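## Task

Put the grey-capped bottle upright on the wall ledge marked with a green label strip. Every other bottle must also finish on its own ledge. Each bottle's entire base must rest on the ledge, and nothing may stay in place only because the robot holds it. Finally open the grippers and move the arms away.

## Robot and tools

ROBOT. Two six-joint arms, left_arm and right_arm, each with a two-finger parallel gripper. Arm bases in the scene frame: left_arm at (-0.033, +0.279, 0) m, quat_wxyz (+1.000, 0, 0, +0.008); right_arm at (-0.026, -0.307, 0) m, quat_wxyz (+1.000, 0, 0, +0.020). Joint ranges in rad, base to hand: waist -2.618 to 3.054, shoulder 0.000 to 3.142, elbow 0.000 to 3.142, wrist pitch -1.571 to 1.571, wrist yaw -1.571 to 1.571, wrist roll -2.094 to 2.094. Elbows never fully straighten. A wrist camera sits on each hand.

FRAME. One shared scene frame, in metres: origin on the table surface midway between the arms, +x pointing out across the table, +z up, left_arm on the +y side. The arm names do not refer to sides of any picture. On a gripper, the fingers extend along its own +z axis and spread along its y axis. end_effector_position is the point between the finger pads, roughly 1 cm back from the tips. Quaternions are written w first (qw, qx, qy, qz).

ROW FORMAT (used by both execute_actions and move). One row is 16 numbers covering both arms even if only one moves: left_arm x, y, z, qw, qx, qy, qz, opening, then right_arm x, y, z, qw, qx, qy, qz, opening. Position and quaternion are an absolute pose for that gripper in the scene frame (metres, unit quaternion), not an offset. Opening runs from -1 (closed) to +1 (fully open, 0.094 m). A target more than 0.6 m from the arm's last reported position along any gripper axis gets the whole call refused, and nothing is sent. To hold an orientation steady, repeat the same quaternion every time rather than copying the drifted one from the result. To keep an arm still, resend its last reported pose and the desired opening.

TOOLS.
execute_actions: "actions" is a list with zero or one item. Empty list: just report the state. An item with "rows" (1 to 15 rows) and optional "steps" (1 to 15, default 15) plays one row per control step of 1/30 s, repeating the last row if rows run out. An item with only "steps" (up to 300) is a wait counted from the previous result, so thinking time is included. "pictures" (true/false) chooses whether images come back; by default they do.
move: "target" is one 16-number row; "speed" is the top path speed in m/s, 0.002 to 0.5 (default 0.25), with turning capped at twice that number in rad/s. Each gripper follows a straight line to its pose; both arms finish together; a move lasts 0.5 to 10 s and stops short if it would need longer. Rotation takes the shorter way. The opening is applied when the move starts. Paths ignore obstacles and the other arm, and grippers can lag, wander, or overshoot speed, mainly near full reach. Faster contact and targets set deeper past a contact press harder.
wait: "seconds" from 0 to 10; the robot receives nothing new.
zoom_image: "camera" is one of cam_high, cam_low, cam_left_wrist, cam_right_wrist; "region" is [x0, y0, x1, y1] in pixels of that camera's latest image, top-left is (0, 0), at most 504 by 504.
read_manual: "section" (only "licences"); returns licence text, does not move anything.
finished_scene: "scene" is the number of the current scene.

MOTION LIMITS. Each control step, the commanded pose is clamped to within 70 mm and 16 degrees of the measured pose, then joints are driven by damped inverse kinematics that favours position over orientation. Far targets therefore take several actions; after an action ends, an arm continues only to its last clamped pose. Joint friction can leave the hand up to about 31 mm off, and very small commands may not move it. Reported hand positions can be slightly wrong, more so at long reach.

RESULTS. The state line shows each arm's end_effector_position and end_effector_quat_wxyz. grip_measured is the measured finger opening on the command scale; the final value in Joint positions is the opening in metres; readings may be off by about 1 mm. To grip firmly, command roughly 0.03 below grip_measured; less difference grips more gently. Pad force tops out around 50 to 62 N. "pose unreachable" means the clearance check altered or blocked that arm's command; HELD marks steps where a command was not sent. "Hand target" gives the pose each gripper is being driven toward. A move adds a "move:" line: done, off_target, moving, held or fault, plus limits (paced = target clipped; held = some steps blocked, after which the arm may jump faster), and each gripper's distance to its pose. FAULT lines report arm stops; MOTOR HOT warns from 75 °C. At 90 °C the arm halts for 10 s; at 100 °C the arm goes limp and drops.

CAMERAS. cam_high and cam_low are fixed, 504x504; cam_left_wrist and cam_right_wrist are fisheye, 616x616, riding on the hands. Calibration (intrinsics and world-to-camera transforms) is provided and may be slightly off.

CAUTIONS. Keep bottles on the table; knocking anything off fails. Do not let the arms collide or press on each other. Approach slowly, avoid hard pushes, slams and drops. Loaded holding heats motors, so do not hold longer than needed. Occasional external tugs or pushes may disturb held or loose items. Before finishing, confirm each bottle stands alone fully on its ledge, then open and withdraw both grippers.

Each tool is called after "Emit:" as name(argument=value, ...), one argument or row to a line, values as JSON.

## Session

Emit:
execute_actions(
  actions=[],
)

Scene clock: 0.00 s of 7800.00 s.
left_arm: end_effector_position=(+0.3482, +0.2939, +0.4066) grip_measured=+1.000 end_effector_quat_wxyz=(+0.711, -0.019, +0.702, +0.014) | right_arm: end_effector_position=(+0.3543, -0.2903, +0.3923) grip_measured=+1.000 end_effector_quat_wxyz=(+0.696, -0.010, +0.717, +0.017)
Joint positions: left_arm=[ 0.015  1.059  1.058  0.014 -0.014 -0.007  0.094] | right_arm=[ 0.008  1.052  1.039 -0.017  0.01   0.01   0.094]
Joint velocities: left_arm=[-0.007  0.012  0.002 -0.051 -0.051 -0.095  0.   ] | right_arm=[ 0.002 -0.027 -0.007  0.051  0.007 -0.066  0.   ]
Motor temperatures (°C, as the motors report them): left_arm=[24 26 29 34 25 24] | right_arm=[25 27 30 31 25 25]
Hand target (left_arm): +0.348, +0.294, +0.407; +0.711, -0.019, +0.702, +0.014
Hand target (right_arm): +0.354, -0.290, +0.392; +0.696, -0.010, +0.717, +0.017

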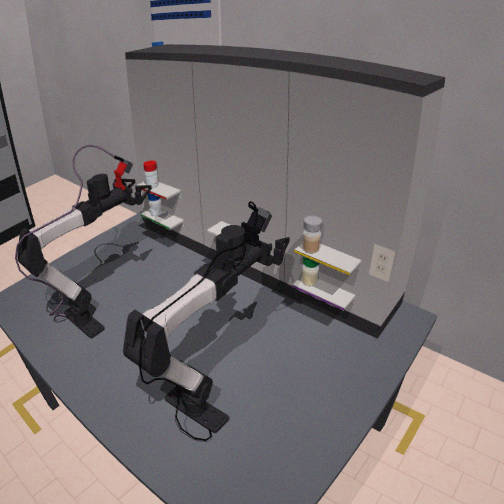

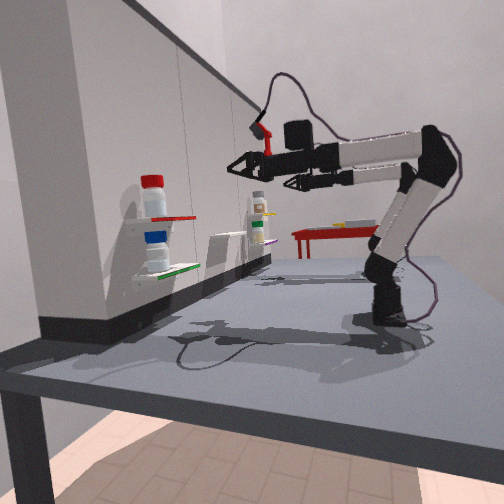

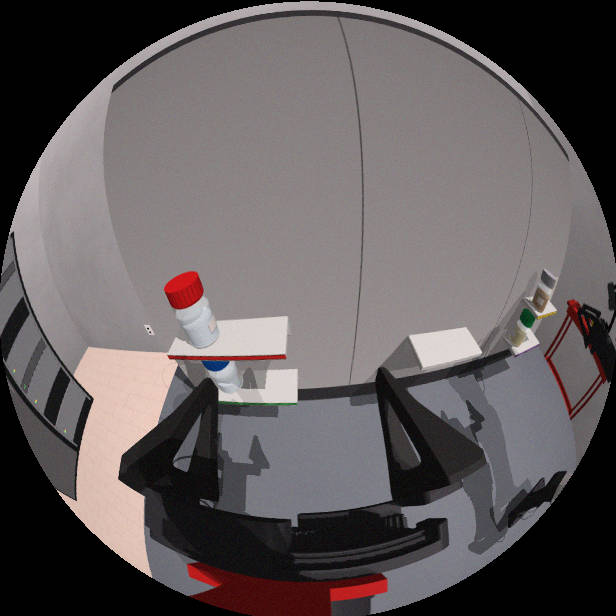

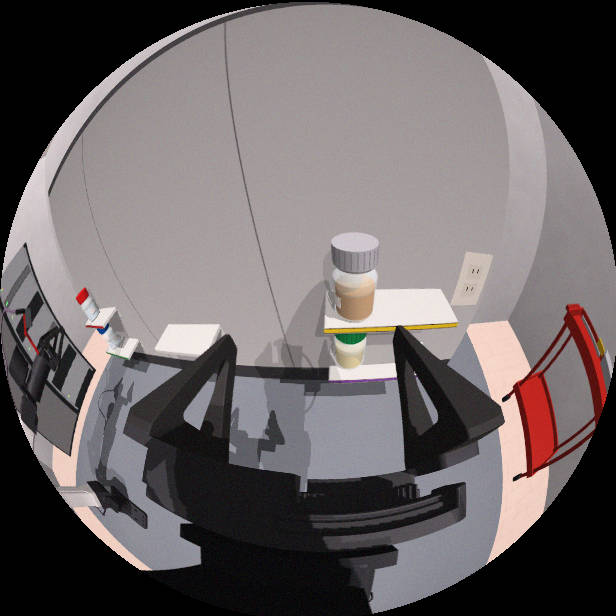

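Emit:
zoom_image(
  camera="cam_right_wrist",
  region=[300,210,480,400],
)

Emit:
zoom_image(
  camera="cam_left_wrist",
  region=[140,250,320,420],
)

Emit:
zoom_image(
  camera="cam_low",
  region=[110,160,290,310],
)

Emit:
zoom_image(
  camera="cam_high",
  region=[270,200,380,320],
)

Region (300, 210, 480, 400) of cam_right_wrist's 616x616 image, scaled by 2.653, with more detail than that image has; it fills the left 477 columns of this view, and the rest is white.

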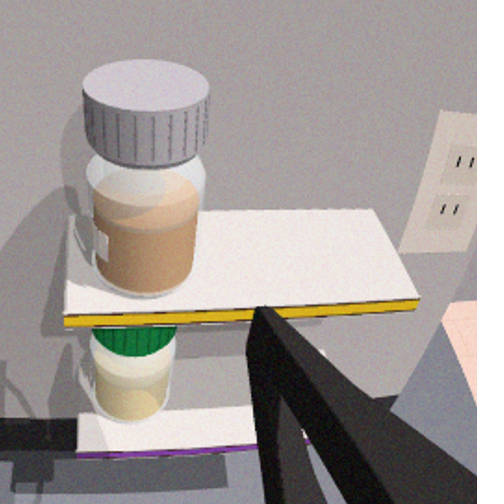

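Region (140, 250, 320, 420) of cam_left_wrist's 616x616 image, scaled by 2.800, with more detail than that image has.

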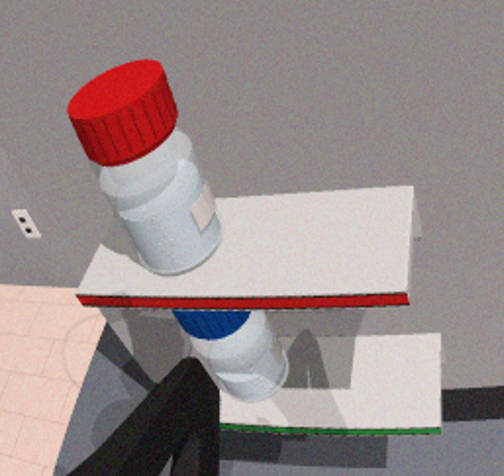

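Region (110, 160, 290, 310) of cam_low's 504x504 image, scaled by 2.800, with more detail than that image has.

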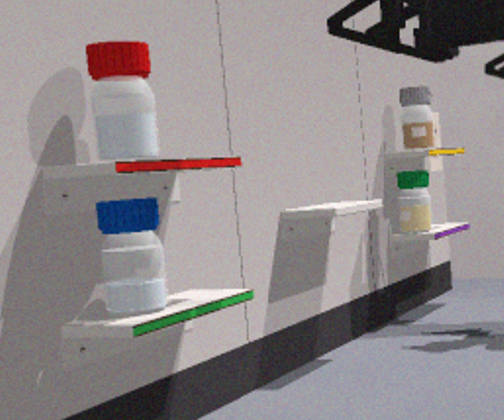

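Region (270, 200, 380, 320) of cam_high's 504x504 image, scaled by 4.200, with more detail than that image has; it fills the left 462 columns of this view, and the rest is white.

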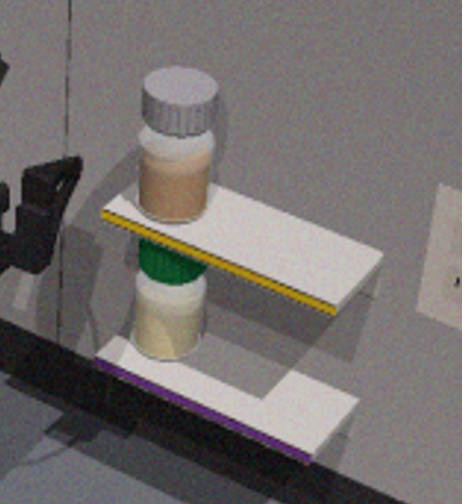

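Emit:
zoom_image(
  camera="cam_left_wrist",
  region=[390,310,500,390],
)

Emit:
zoom_image(
  camera="cam_right_wrist",
  region=[140,300,250,380],
)

Region (390, 310, 500, 390) of cam_left_wrist's 616x616 image, scaled by 4.582, with more detail than that image has; it fills the top 367 rows of this view, and the rest is white.

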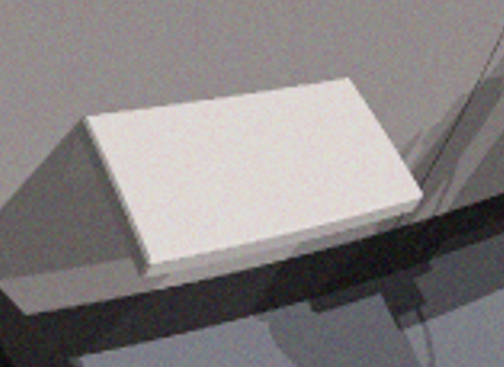

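Region (140, 300, 250, 380) of cam_right_wrist's 616x616 image, scaled by 4.582, with more detail than that image has; it fills the top 367 rows of this view, and the rest is white.

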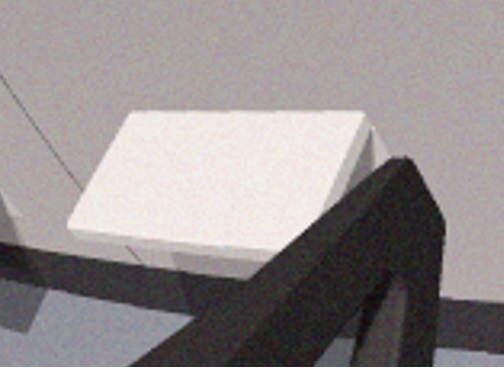

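Emit:
move(
  target=[0.42,0.17,0.275,0.7385,0.1149,0.6516,-0.1302,1.0,0.44,-0.326,0.314,0.7176,0.0122,0.6963,-0.0125,1.0],
  speed=0.25,
)

Emit:
zoom_image(
  camera="cam_low",
  region=[230,170,320,250],
)

Scene clock: 54.67 s of 7800.00 s.
left_arm: end_effector_position=(+0.4237, +0.1747, +0.2864) grip_measured=+1.000 end_effector_quat_wxyz=(+0.746, +0.111, +0.645, -0.122) | right_arm: end_effector_position=(+0.4361, -0.3206, +0.3348) grip_measured=+1.000 end_effector_quat_wxyz=(+0.733, +0.013, +0.680, -0.006)
Joint positions: left_arm=[-0.18   1.527  0.763  0.909  0.168 -0.016  0.094] | right_arm=[-0.07   1.386  0.919  0.542 -0.002  0.01   0.094]
Joint velocities: left_arm=[-0.017 -0.027 -0.007  0.022 -0.022  0.007  0.   ] | right_arm=[-0.012 -0.002 -0.007 -0.051 -0.007 -0.051  0.   ]
Motor temperatures (°C, as the motors report them): left_arm=[24 26 35 43 25 24] | right_arm=[25 27 38 40 25 25]
Hand target (left_arm): +0.423, +0.170, +0.274; +0.737, +0.114, +0.653, -0.132
Hand target (right_arm): +0.439, -0.325, +0.314; +0.718, +0.013, +0.696, -0.011
Off the commanded pose (left_arm): 0.013 m, 1 deg.
Off the commanded pose (right_arm): 0.022 m, 3 deg.
After step 90, 50.00 s passed at rest.
move: off_target (left_arm, right_arm)
camera_calibration (this result's frames):
cam_left_wrist: T_world_to_cam=[[-0.351235, -0.931434, -0.0952056, 0.333612], [-0.433109, 0.251783, -0.86546, 0.428801], [0.830091, -0.262745, -0.491848, -0.0562743], [0, 0, 0, 1]] pos_world=[0.349606, 0.187986, 0.375193]
cam_right_wrist: T_world_to_cam=[[0.0181932, -0.991382, -0.129734, -0.278762], [-0.609562, 0.0918543, -0.787399, 0.580384], [0.792529, 0.0934064, -0.602638, -0.000434987], [0, 0, 0, 1]] pos_world=[0.359197, -0.32963, 0.420566]

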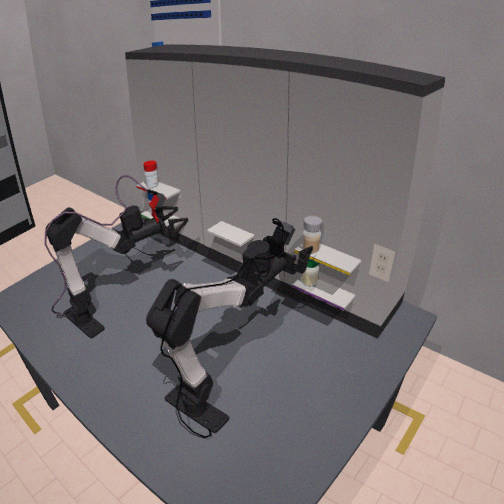

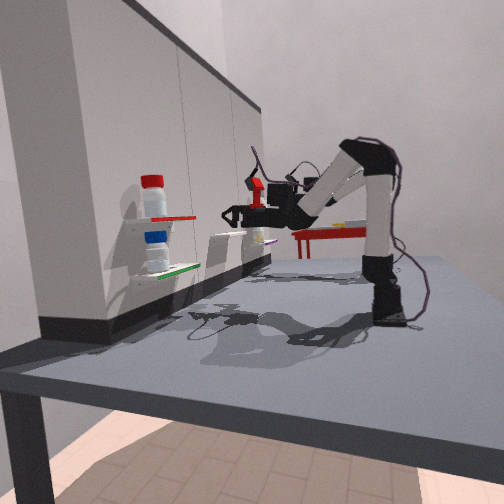

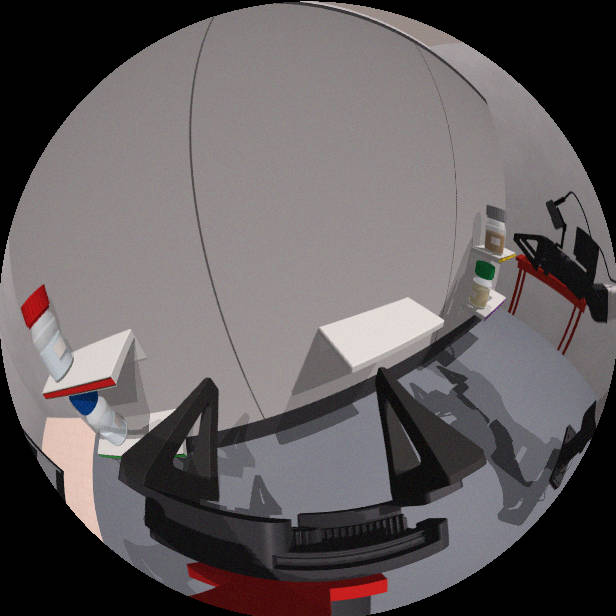

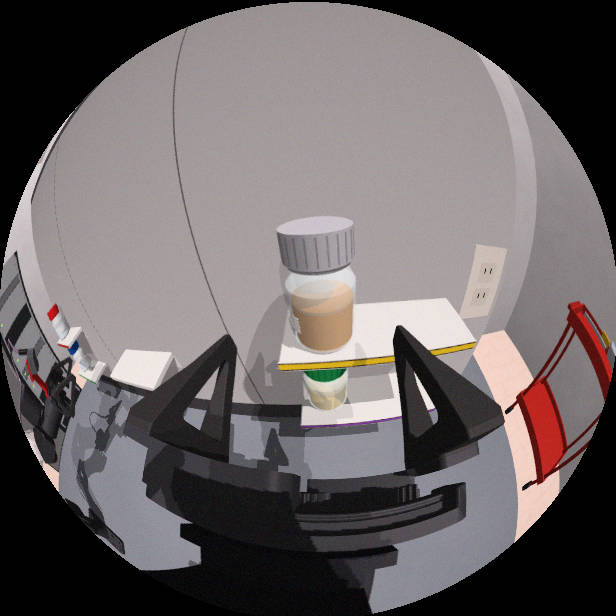

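Region (230, 170, 320, 250) of cam_low's 504x504 image, scaled by 5.600, with more detail than that image has.

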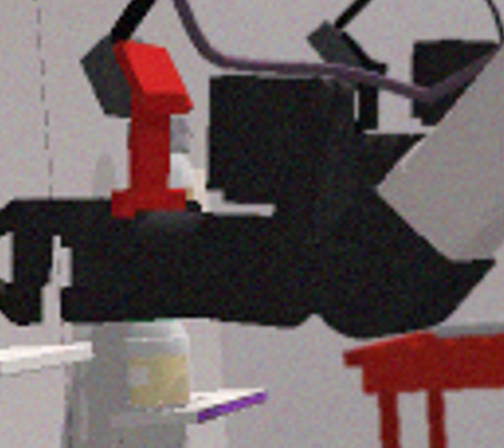

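Emit:
move(
  target=[0.4237,0.1747,0.2864,0.746,0.111,0.645,-0.122,1.0,0.527,-0.334,0.322,0.7176,0.0122,0.6963,-0.0125,1.0],
  speed=0.12,
)

Emit:
zoom_image(
  camera="cam_left_wrist",
  region=[450,180,570,290],
)

Scene clock: 58.30 s of 7800.00 s.
left_arm: end_effector_position=(+0.4236, +0.1746, +0.2868) grip_measured=+1.000 end_effector_quat_wxyz=(+0.746, +0.111, +0.645, -0.123) | right_arm: end_effector_position=(+0.5195, -0.3273, +0.3313) grip_measured=+1.000 end_effector_quat_wxyz=(+0.729, +0.013, +0.685, -0.007)
Joint positions: left_arm=[-0.18   1.527  0.763  0.911  0.168 -0.016  0.094] | right_arm=[-0.081  1.705  1.229  0.538 -0.011  0.01   0.094]
Joint velocities: left_arm=[ 0.002 -0.002  0.002 -0.022 -0.037  0.051  0.   ] | right_arm=[-0.002  0.007  0.012 -0.037 -0.066 -0.125  0.   ]
Motor temperatures (°C, as the motors report them): left_arm=[24 26 35 43 25 24] | right_arm=[25 28 38 40 25 25]
Hand target (left_arm): +0.424, +0.175, +0.286; +0.746, +0.111, +0.645, -0.122
Hand target (right_arm): +0.526, -0.333, +0.322; +0.718, +0.013, +0.696, -0.012
Off the commanded pose (left_arm): 0.000 m, 0 deg.
Off the commanded pose (right_arm): 0.014 m, 2 deg.
move: off_target (right_arm)
camera_calibration (this result's frames):
cam_left_wrist: T_world_to_cam=[[-0.351442, -0.93132, -0.095557, 0.333739], [-0.431703, 0.251779, -0.866164, 0.428705], [0.830735, -0.263154, -0.490539, -0.0566234], [0, 0, 0, 1]] pos_world=[0.349402, 0.187979, 0.375444]
cam_right_wrist: T_world_to_cam=[[0.0152775, -0.991475, -0.129395, -0.285958], [-0.619931, 0.0921424, -0.779227, 0.631859], [0.784508, 0.0921204, -0.613239, -0.0607564], [0, 0, 0, 1]] pos_world=[0.443742, -0.336144, 0.418102]

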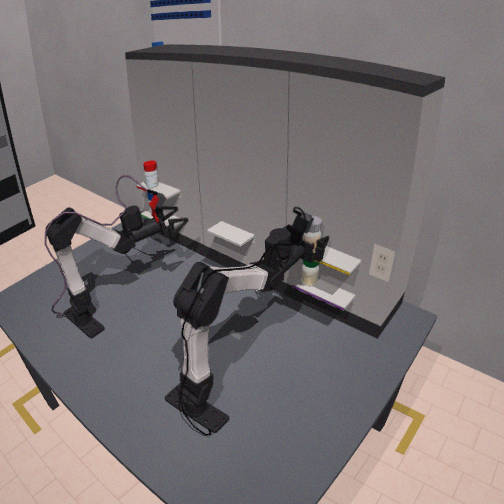

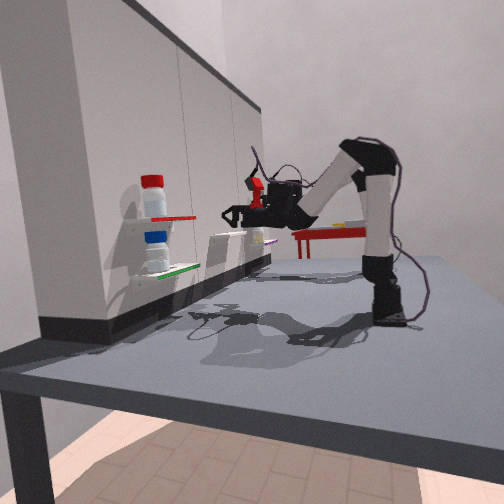

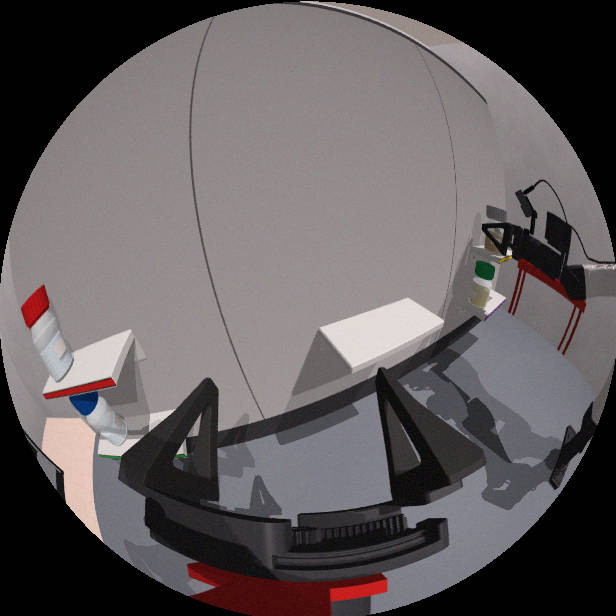

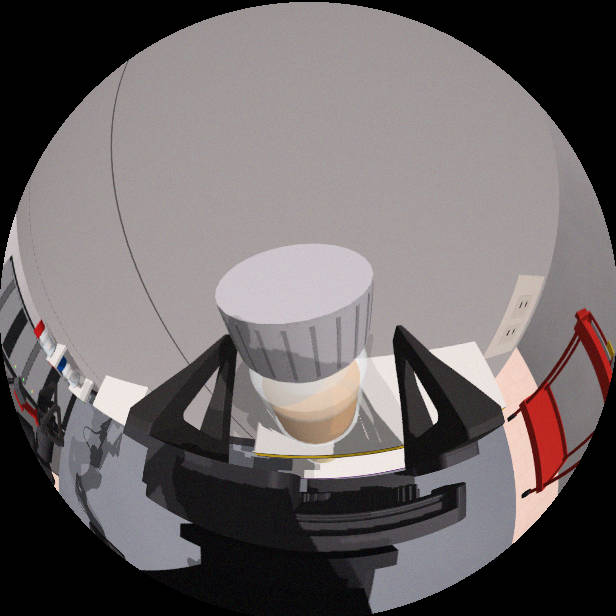

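Region (450, 180, 570, 290) of cam_left_wrist's 616x616 image, scaled by 4.200, with more detail than that image has; it fills the top 462 rows of this view, and the rest is white.

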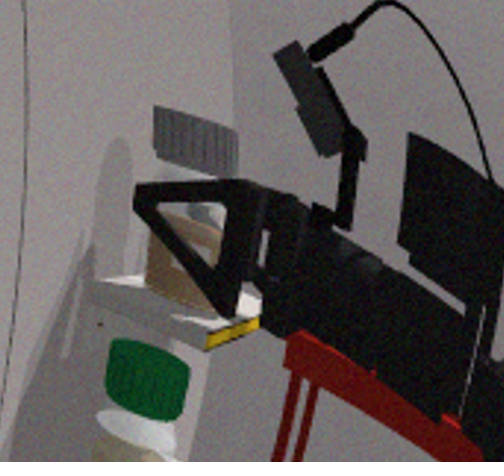

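Emit:
execute_actions(
  actions=[
    {"rows":[[0.4237,0.1747,0.2864,0.746,0.111,0.645,-0.122,1.0,0.522,-0.329,0.329,0.726,0.0122,0.6875,-0.01,0.85],[0.4237,0.1747,0.2864,0.746,0.111,0.645,-0.122,1.0,0.522,-0.329,0.329,0.726,0.0122,0.6875,-0.01,0.7],[0.4237,0.1747,0.2864,0.746,0.111,0.645,-0.122,1.0,0.522,-0.329,0.329,0.726,0.0122,0.6875,-0.01,0.56],[0.4237,0.1747,0.2864,0.746,0.111,0.645,-0.122,1.0,0.522,-0.329,0.329,0.726,0.0122,0.6875,-0.01,0.44],[0.4237,0.1747,0.2864,0.746,0.111,0.645,-0.122,1.0,0.522,-0.329,0.329,0.726,0.0122,0.6875,-0.01,0.36],[0.4237,0.1747,0.2864,0.746,0.111,0.645,-0.122,1.0,0.522,-0.329,0.329,0.726,0.0122,0.6875,-0.01,0.3],[0.4237,0.1747,0.2864,0.746,0.111,0.645,-0.122,1.0,0.522,-0.329,0.329,0.726,0.0122,0.6875,-0.01,0.26],[0.4237,0.1747,0.2864,0.746,0.111,0.645,-0.122,1.0,0.522,-0.329,0.329,0.726,0.0122,0.6875,-0.01,0.23],[0.4237,0.1747,0.2864,0.746,0.111,0.645,-0.122,1.0,0.522,-0.329,0.329,0.726,0.0122,0.6875,-0.01,0.2],[0.4237,0.1747,0.2864,0.746,0.111,0.645,-0.122,1.0,0.522,-0.329,0.329,0.726,0.0122,0.6875,-0.01,0.18],[0.4237,0.1747,0.2864,0.746,0.111,0.645,-0.122,1.0,0.522,-0.329,0.329,0.726,0.0122,0.6875,-0.01,0.16],[0.4237,0.1747,0.2864,0.746,0.111,0.645,-0.122,1.0,0.522,-0.329,0.329,0.726,0.0122,0.6875,-0.01,0.13],[0.4237,0.1747,0.2864,0.746,0.111,0.645,-0.122,1.0,0.522,-0.329,0.329,0.726,0.0122,0.6875,-0.01,0.1]],"steps":15},
  ],
  pictures=false,
)

Emit:
move(
  target=[0.4237,0.1747,0.2864,0.746,0.111,0.645,-0.122,1.0,0.505,-0.32,0.39,0.7498,0.0115,0.6615,-0.0131,0.1],
  speed=0.1,
)

Scene clock: 63.50 s of 7800.00 s.
left_arm: end_effector_position=(+0.4236, +0.1746, +0.2868) grip_measured=+1.000 end_effector_quat_wxyz=(+0.746, +0.111, +0.645, -0.123) | right_arm: end_effector_position=(+0.5196, -0.3271, +0.3316) grip_measured=+0.166 end_effector_quat_wxyz=(+0.729, +0.013, +0.685, -0.007)
Joint positions: left_arm=[-0.18   1.527  0.763  0.911  0.168 -0.016  0.094] | right_arm=[-0.081  1.705  1.23   0.538 -0.012  0.01   0.055]
Joint velocities: left_arm=[ 0.012  0.002  0.007 -0.051 -0.066 -0.022  0.   ] | right_arm=[-0.002  0.007  0.017 -0.022 -0.007 -0.022 -0.001]
Motor temperatures (°C, as the motors report them): left_arm=[24 27 35 43 25 24] | right_arm=[25 29 39 40 25 25]
Hand target (left_arm): +0.424, +0.175, +0.286; +0.746, +0.111, +0.645, -0.122
Hand target (right_arm): +0.522, -0.329, +0.329; +0.726, +0.012, +0.688, -0.010
Off the commanded pose (left_arm): 0.000 m, 0 deg.
Off the commanded pose (right_arm): 0.004 m, 1 deg.
Steps of this call (steps 1 to 90: nothing new was sent; then 1.70 s passed at rest; steps 91 to 105: all 15 steps of this action). Readings (end_effector_position):
91: left_arm (+0.4236, +0.1746, +0.2868) | right_arm (+0.5196, -0.3272, +0.3316)
92: left_arm (+0.4236, +0.1746, +0.2868) | right_arm (+0.5196, -0.3272, +0.3316)
94: left_arm (+0.4236, +0.1746, +0.2868) | right_arm (+0.5196, -0.3272, +0.3316)
98: left_arm (+0.4236, +0.1746, +0.2868) | right_arm (+0.5196, -0.3272, +0.3316)
105: the state above

Scene clock: 64.93 s of 7800.00 s.
left_arm: end_effector_position=(+0.4236, +0.1746, +0.2868) grip_measured=+1.000 end_effector_quat_wxyz=(+0.746, +0.111, +0.645, -0.123) | right_arm: end_effector_position=(+0.5113, -0.3258, +0.3548) grip_measured=+0.166 end_effector_quat_wxyz=(+0.722, +0.017, +0.692, -0.012)
Joint positions: left_arm=[-0.18   1.527  0.763  0.911  0.168 -0.016  0.094] | right_arm=[-0.073  1.654  1.286  0.409  0.009  0.008  0.055]
Joint velocities: left_arm=[ 0.012  0.012  0.002 -0.081 -0.066 -0.007  0.   ] | right_arm=[ 0.002 -0.012  0.002 -0.007  0.081  0.007  0.001]
Motor temperatures (°C, as the motors report them): left_arm=[24 27 35 43 25 24] | right_arm=[25 30 40 40 25 25]
Hand target (left_arm): +0.424, +0.175, +0.286; +0.746, +0.111, +0.645, -0.122
Hand target (right_arm): +0.504, -0.320, +0.389; +0.750, +0.012, +0.661, -0.013
Off the commanded pose (left_arm): 0.000 m, 0 deg.
Off the commanded pose (right_arm): 0.036 m, 5 deg.
move: off_target (right_arm)
camera_calibration (this result's frames):
cam_left_wrist: T_world_to_cam=[[-0.351442, -0.93132, -0.095557, 0.333739], [-0.431703, 0.251779, -0.866164, 0.428705], [0.830735, -0.263154, -0.490539, -0.0566234], [0, 0, 0, 1]] pos_world=[0.349402, 0.187979, 0.375444]
cam_right_wrist: T_world_to_cam=[[0.00122138, -0.991639, -0.129034, -0.274366], [-0.634478, 0.0989672, -0.766579, 0.65007], [0.77294, 0.0828055, -0.629053, -0.0315325], [0, 0, 0, 1]] pos_world=[0.437163, -0.333797, 0.443092]

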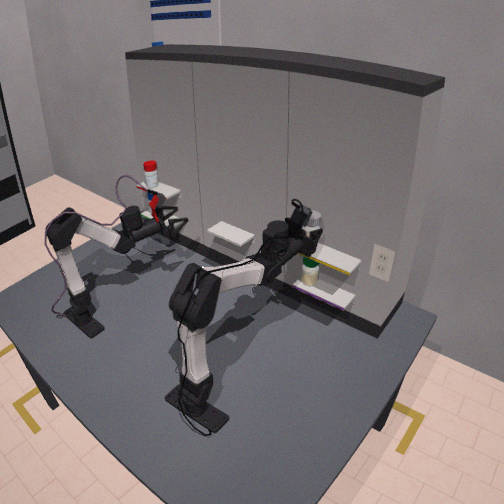

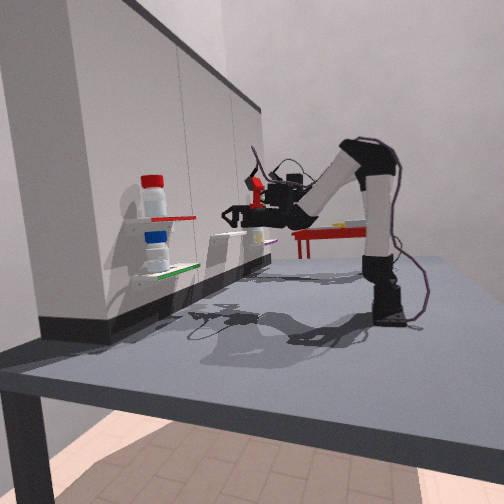

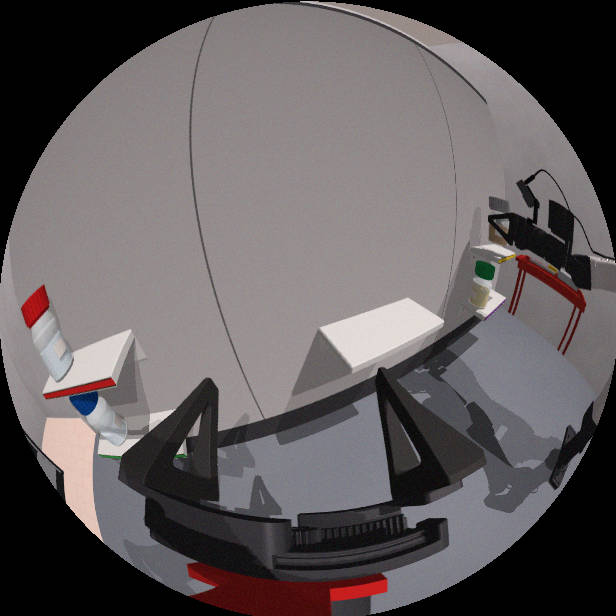

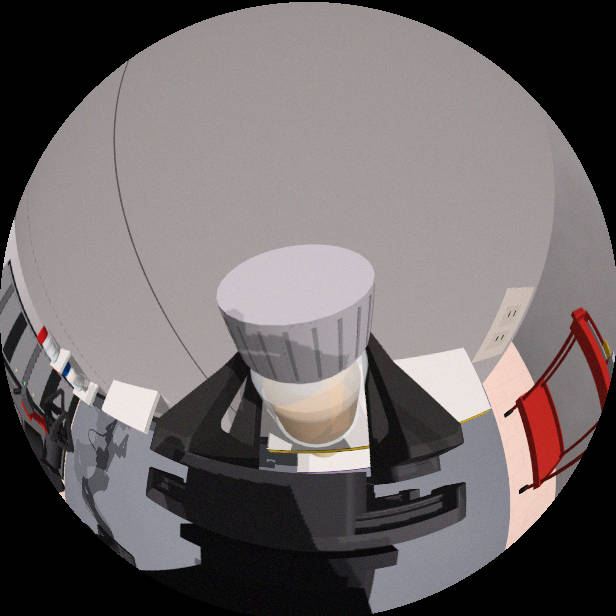

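Emit:
move(
  target=[0.4237,0.1747,0.2864,0.746,0.111,0.645,-0.122,1.0,0.50,-0.235,0.385,0.7492,-0.0289,0.661,0.0327,0.1],
  speed=0.2,
)

Emit:
move(
  target=[0.4237,0.1747,0.2864,0.746,0.111,0.645,-0.122,1.0,0.518,0.012,0.305,0.7385,-0.1149,0.6516,0.1302,0.1],
  speed=0.2,
)

Scene clock: 67.37 s of 7800.00 s.
left_arm: end_effector_position=(+0.4236, +0.1746, +0.2868) grip_measured=+1.000 end_effector_quat_wxyz=(+0.746, +0.111, +0.645, -0.123) | right_arm: end_effector_position=(+0.5065, -0.2340, +0.3517) grip_measured=+0.166 end_effector_quat_wxyz=(+0.717, -0.033, +0.696, +0.033)
Joint positions: left_arm=[-0.18   1.527  0.763  0.911  0.168 -0.016  0.094] | right_arm=[ 0.116  1.654  1.286  0.397  0.064 -0.003  0.055]
Joint velocities: left_arm=[ 0.002 -0.017  0.002  0.022  0.037 -0.007  0.   ] | right_arm=[-0.002  0.012 -0.012 -0.007  0.037 -0.022 -0.001]
Motor temperatures (°C, as the motors report them): left_arm=[24 27 35 43 25 24] | right_arm=[25 31 40 41 25 25]
Hand target (left_arm): +0.424, +0.175, +0.286; +0.746, +0.111, +0.645, -0.122
Hand target (right_arm): +0.499, -0.235, +0.384; +0.748, -0.031, +0.662, +0.031
Off the commanded pose (left_arm): 0.000 m, 0 deg.
Off the commanded pose (right_arm): 0.034 m, 6 deg.
move: off_target (right_arm)
camera_calibration (this result's frames):
cam_left_wrist: T_world_to_cam=[[-0.351442, -0.93132, -0.095557, 0.333739], [-0.431703, 0.251779, -0.866164, 0.428705], [0.830735, -0.263154, -0.490539, -0.0566234], [0, 0, 0, 1]] pos_world=[0.349402, 0.187979, 0.375444]
cam_right_wrist: T_world_to_cam=[[0.131784, -0.983982, -0.120055, -0.251174], [-0.650931, 0.00544068, -0.759117, 0.619369], [0.747611, 0.178187, -0.639787, 0.00155659], [0, 0, 0, 1]] pos_world=[0.435104, -0.250798, 0.441015]

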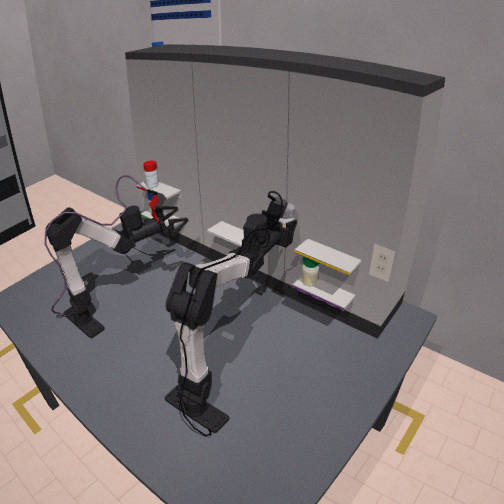

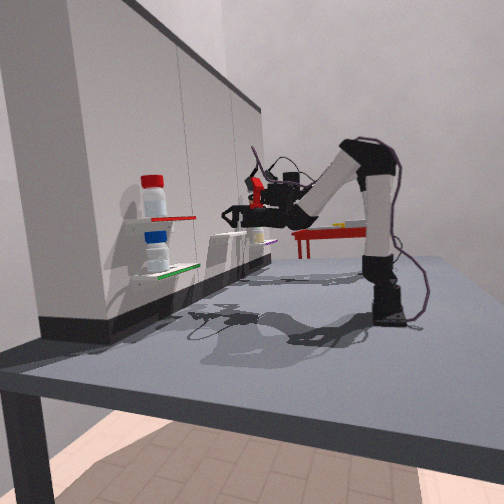

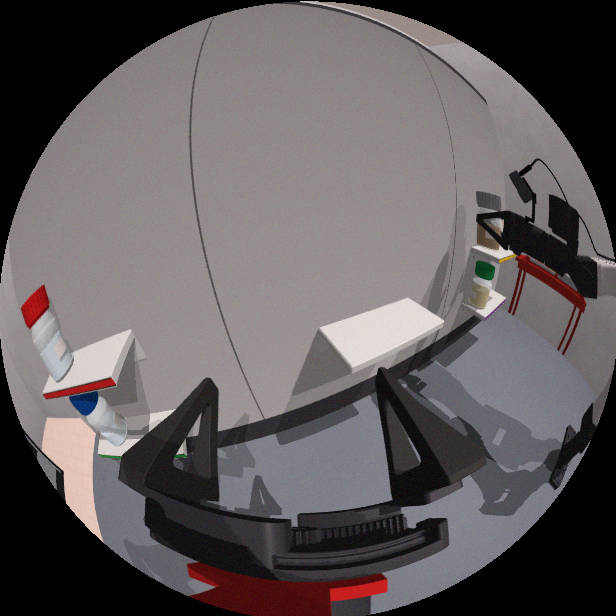

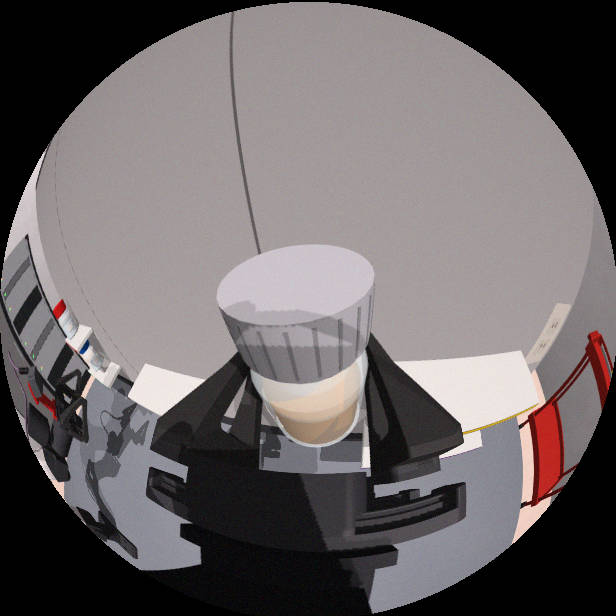

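Scene clock: 69.23 s of 7800.00 s.
left_arm: end_effector_position=(+0.4236, +0.1746, +0.2868) grip_measured=+1.000 end_effector_quat_wxyz=(+0.746, +0.111, +0.645, -0.123) | right_arm: end_effector_position=(+0.5171, +0.0108, +0.2673) grip_measured=+0.166 end_effector_quat_wxyz=(+0.707, -0.132, +0.685, +0.117)
Joint positions: left_arm=[-0.18   1.527  0.763  0.911  0.168 -0.016  0.094] | right_arm=[ 0.554  2.082  1.506  0.604  0.241 -0.032  0.055]
Joint velocities: left_arm=[-0.012 -0.017  0.002 -0.066  0.051  0.022  0.   ] | right_arm=[-0.017 -0.007 -0.012 -0.051 -0.066  0.007 -0.   ]
Motor temperatures (°C, as the motors report them): left_arm=[24 27 35 43 25 24] | right_arm=[25 32 41 42 25 25]
Hand target (left_arm): +0.424, +0.175, +0.286; +0.746, +0.111, +0.645, -0.122
Hand target (right_arm): +0.514, +0.011, +0.304; +0.738, -0.120, +0.652, +0.127
Off the commanded pose (left_arm): 0.000 m, 0 deg.
Off the commanded pose (right_arm): 0.038 m, 6 deg.
move: off_target (right_arm)
camera_calibration (this result's frames):
cam_left_wrist: T_world_to_cam=[[-0.351442, -0.93132, -0.095557, 0.333739], [-0.431703, 0.251779, -0.866164, 0.428705], [0.830735, -0.263154, -0.490539, -0.0566234], [0, 0, 0, 1]] pos_world=[0.349402, 0.187979, 0.375444]
cam_right_wrist: T_world_to_cam=[[0.380853, -0.919626, -0.0961206, -0.157698], [-0.625478, -0.179674, -0.759273, 0.549762], [0.680977, 0.349292, -0.643635, -0.0703547], [0, 0, 0, 1]] pos_world=[0.451833, -0.0216707, 0.356978]

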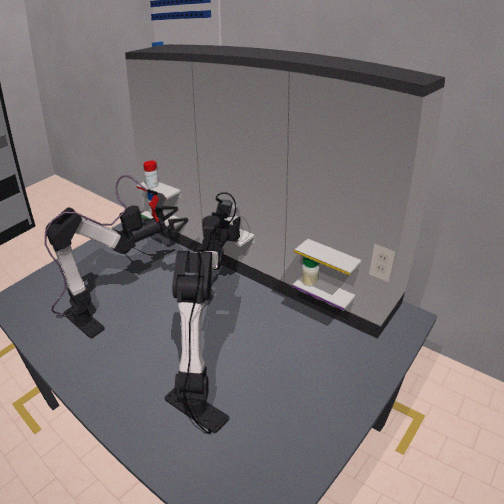

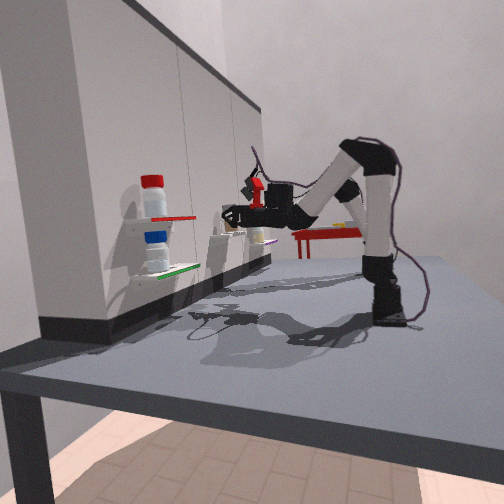

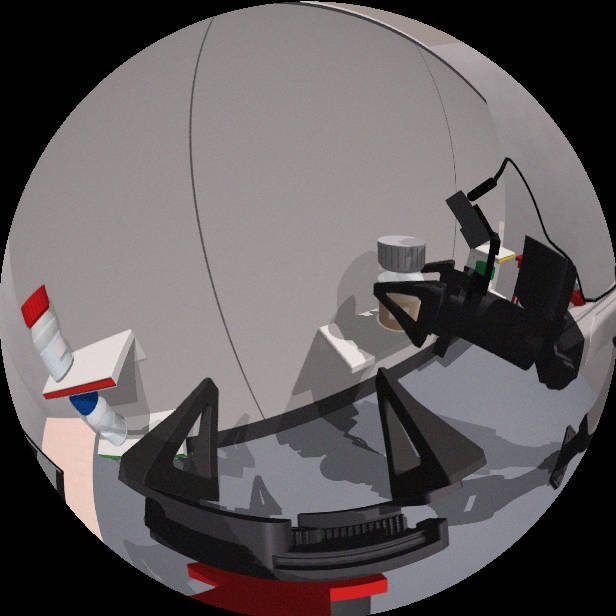

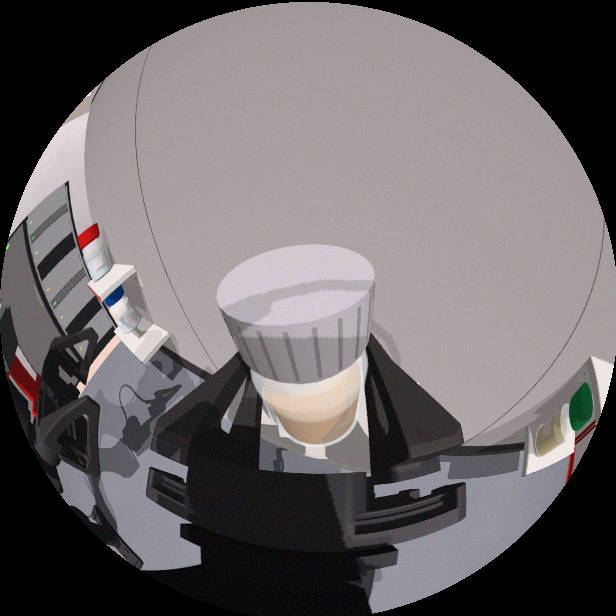

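Emit:
zoom_image(
  camera="cam_low",
  region=[200,190,270,250],
)

Emit:
zoom_image(
  camera="cam_left_wrist",
  region=[310,225,470,375],
)

Emit:
zoom_image(
  camera="cam_right_wrist",
  region=[230,370,400,490],
)

Region (200, 190, 270, 250) of cam_low's 504x504 image, scaled by 7.200, with more detail than that image has; it fills the top 432 rows of this view, and the rest is white.

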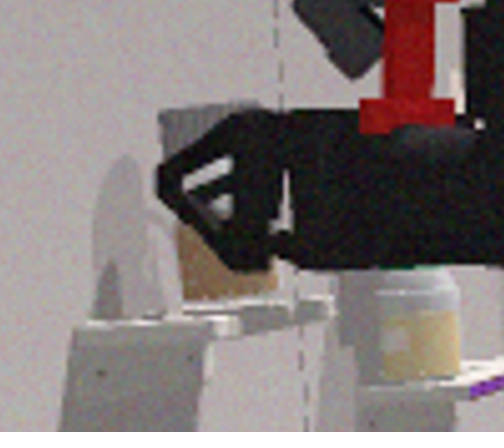

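Region (310, 225, 470, 375) of cam_left_wrist's 616x616 image, scaled by 3.150, with more detail than that image has; it fills the top 472 rows of this view, and the rest is white.

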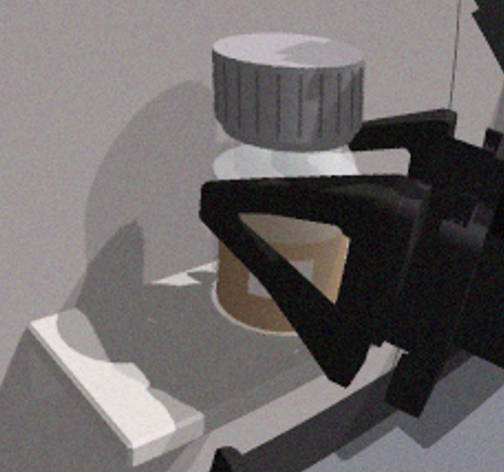

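Region (230, 370, 400, 490) of cam_right_wrist's 616x616 image, scaled by 2.965, with more detail than that image has; it fills the top 356 rows of this view, and the rest is white.

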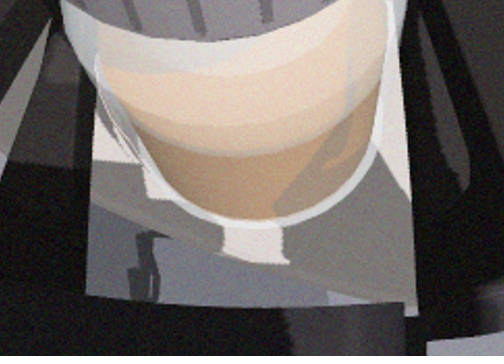

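Emit:
execute_actions(
  actions=[
    {"rows":[[0.4237,0.1747,0.2864,0.746,0.111,0.645,-0.122,1.0,0.5145,0.011,0.3,0.736,-0.117,0.654,0.128,0.1],[0.4237,0.1747,0.2864,0.746,0.111,0.645,-0.122,1.0,0.515,0.011,0.296,0.7335,-0.1173,0.657,0.1278,0.1],[0.4237,0.1747,0.2864,0.746,0.111,0.645,-0.122,1.0,0.5153,0.011,0.292,0.731,-0.1176,0.66,0.1276,0.1],[0.4237,0.1747,0.2864,0.746,0.111,0.645,-0.122,1.0,0.5156,0.011,0.288,0.7285,-0.1179,0.6625,0.1274,0.1],[0.4237,0.1747,0.2864,0.746,0.111,0.645,-0.122,1.0,0.516,0.011,0.284,0.726,-0.1182,0.665,0.1272,0.1],[0.4237,0.1747,0.2864,0.746,0.111,0.645,-0.122,1.0,0.5163,0.011,0.28,0.7235,-0.1185,0.668,0.127,0.1],[0.4237,0.1747,0.2864,0.746,0.111,0.645,-0.122,1.0,0.5166,0.011,0.276,0.721,-0.1187,0.6705,0.1268,0.1],[0.4237,0.1747,0.2864,0.746,0.111,0.645,-0.122,1.0,0.517,0.011,0.272,0.719,-0.1189,0.673,0.1266,0.1],[0.4237,0.1747,0.2864,0.746,0.111,0.645,-0.122,1.0,0.517,0.011,0.269,0.7169,-0.1191,0.6752,0.1264,0.1]],"steps":13},
  ],
  pictures=false,
)

Scene clock: 74.07 s of 7800.00 s.
left_arm: end_effector_position=(+0.4236, +0.1746, +0.2868) grip_measured=+1.000 end_effector_quat_wxyz=(+0.746, +0.111, +0.645, -0.123) | right_arm: end_effector_position=(+0.5176, +0.0102, +0.2668) grip_measured=+0.166 end_effector_quat_wxyz=(+0.707, -0.128, +0.685, +0.118)
Joint positions: left_arm=[-0.18   1.527  0.763  0.911  0.168 -0.016  0.094] | right_arm=[ 0.554  2.084  1.506  0.607  0.246 -0.027  0.055]
Joint velocities: left_arm=[-0.007 -0.007 -0.007 -0.022 -0.051 -0.022  0.   ] | right_arm=[ 0.017 -0.012 -0.007  0.007 -0.037 -0.022 -0.001]
Motor temperatures (°C, as the motors report them): left_arm=[24 28 35 43 25 24] | right_arm=[25 35 42 43 25 25]
Hand target (left_arm): +0.424, +0.175, +0.286; +0.746, +0.111, +0.645, -0.122
Hand target (right_arm): +0.517, +0.011, +0.269; +0.716, -0.119, +0.676, +0.126
Off the commanded pose (left_arm): 0.000 m, 0 deg.
Off the commanded pose (right_arm): 0.002 m, 2 deg.
Steps of this call (steps 1 to 120: nothing new was sent; then 0.40 s passed at rest; steps 121 to 133: all 13 steps of this action). Readings (end_effector_position):
121: left_arm (+0.4236, +0.1746, +0.2868) | right_arm (+0.5176, +0.0102, +0.2668)
122: left_arm (+0.4236, +0.1746, +0.2868) | right_arm (+0.5176, +0.0102, +0.2668)
124: left_arm (+0.4236, +0.1746, +0.2868) | right_arm (+0.5176, +0.0102, +0.2668)
128: left_arm (+0.4236, +0.1746, +0.2868) | right_arm (+0.5176, +0.0102, +0.2668)
133: the state above


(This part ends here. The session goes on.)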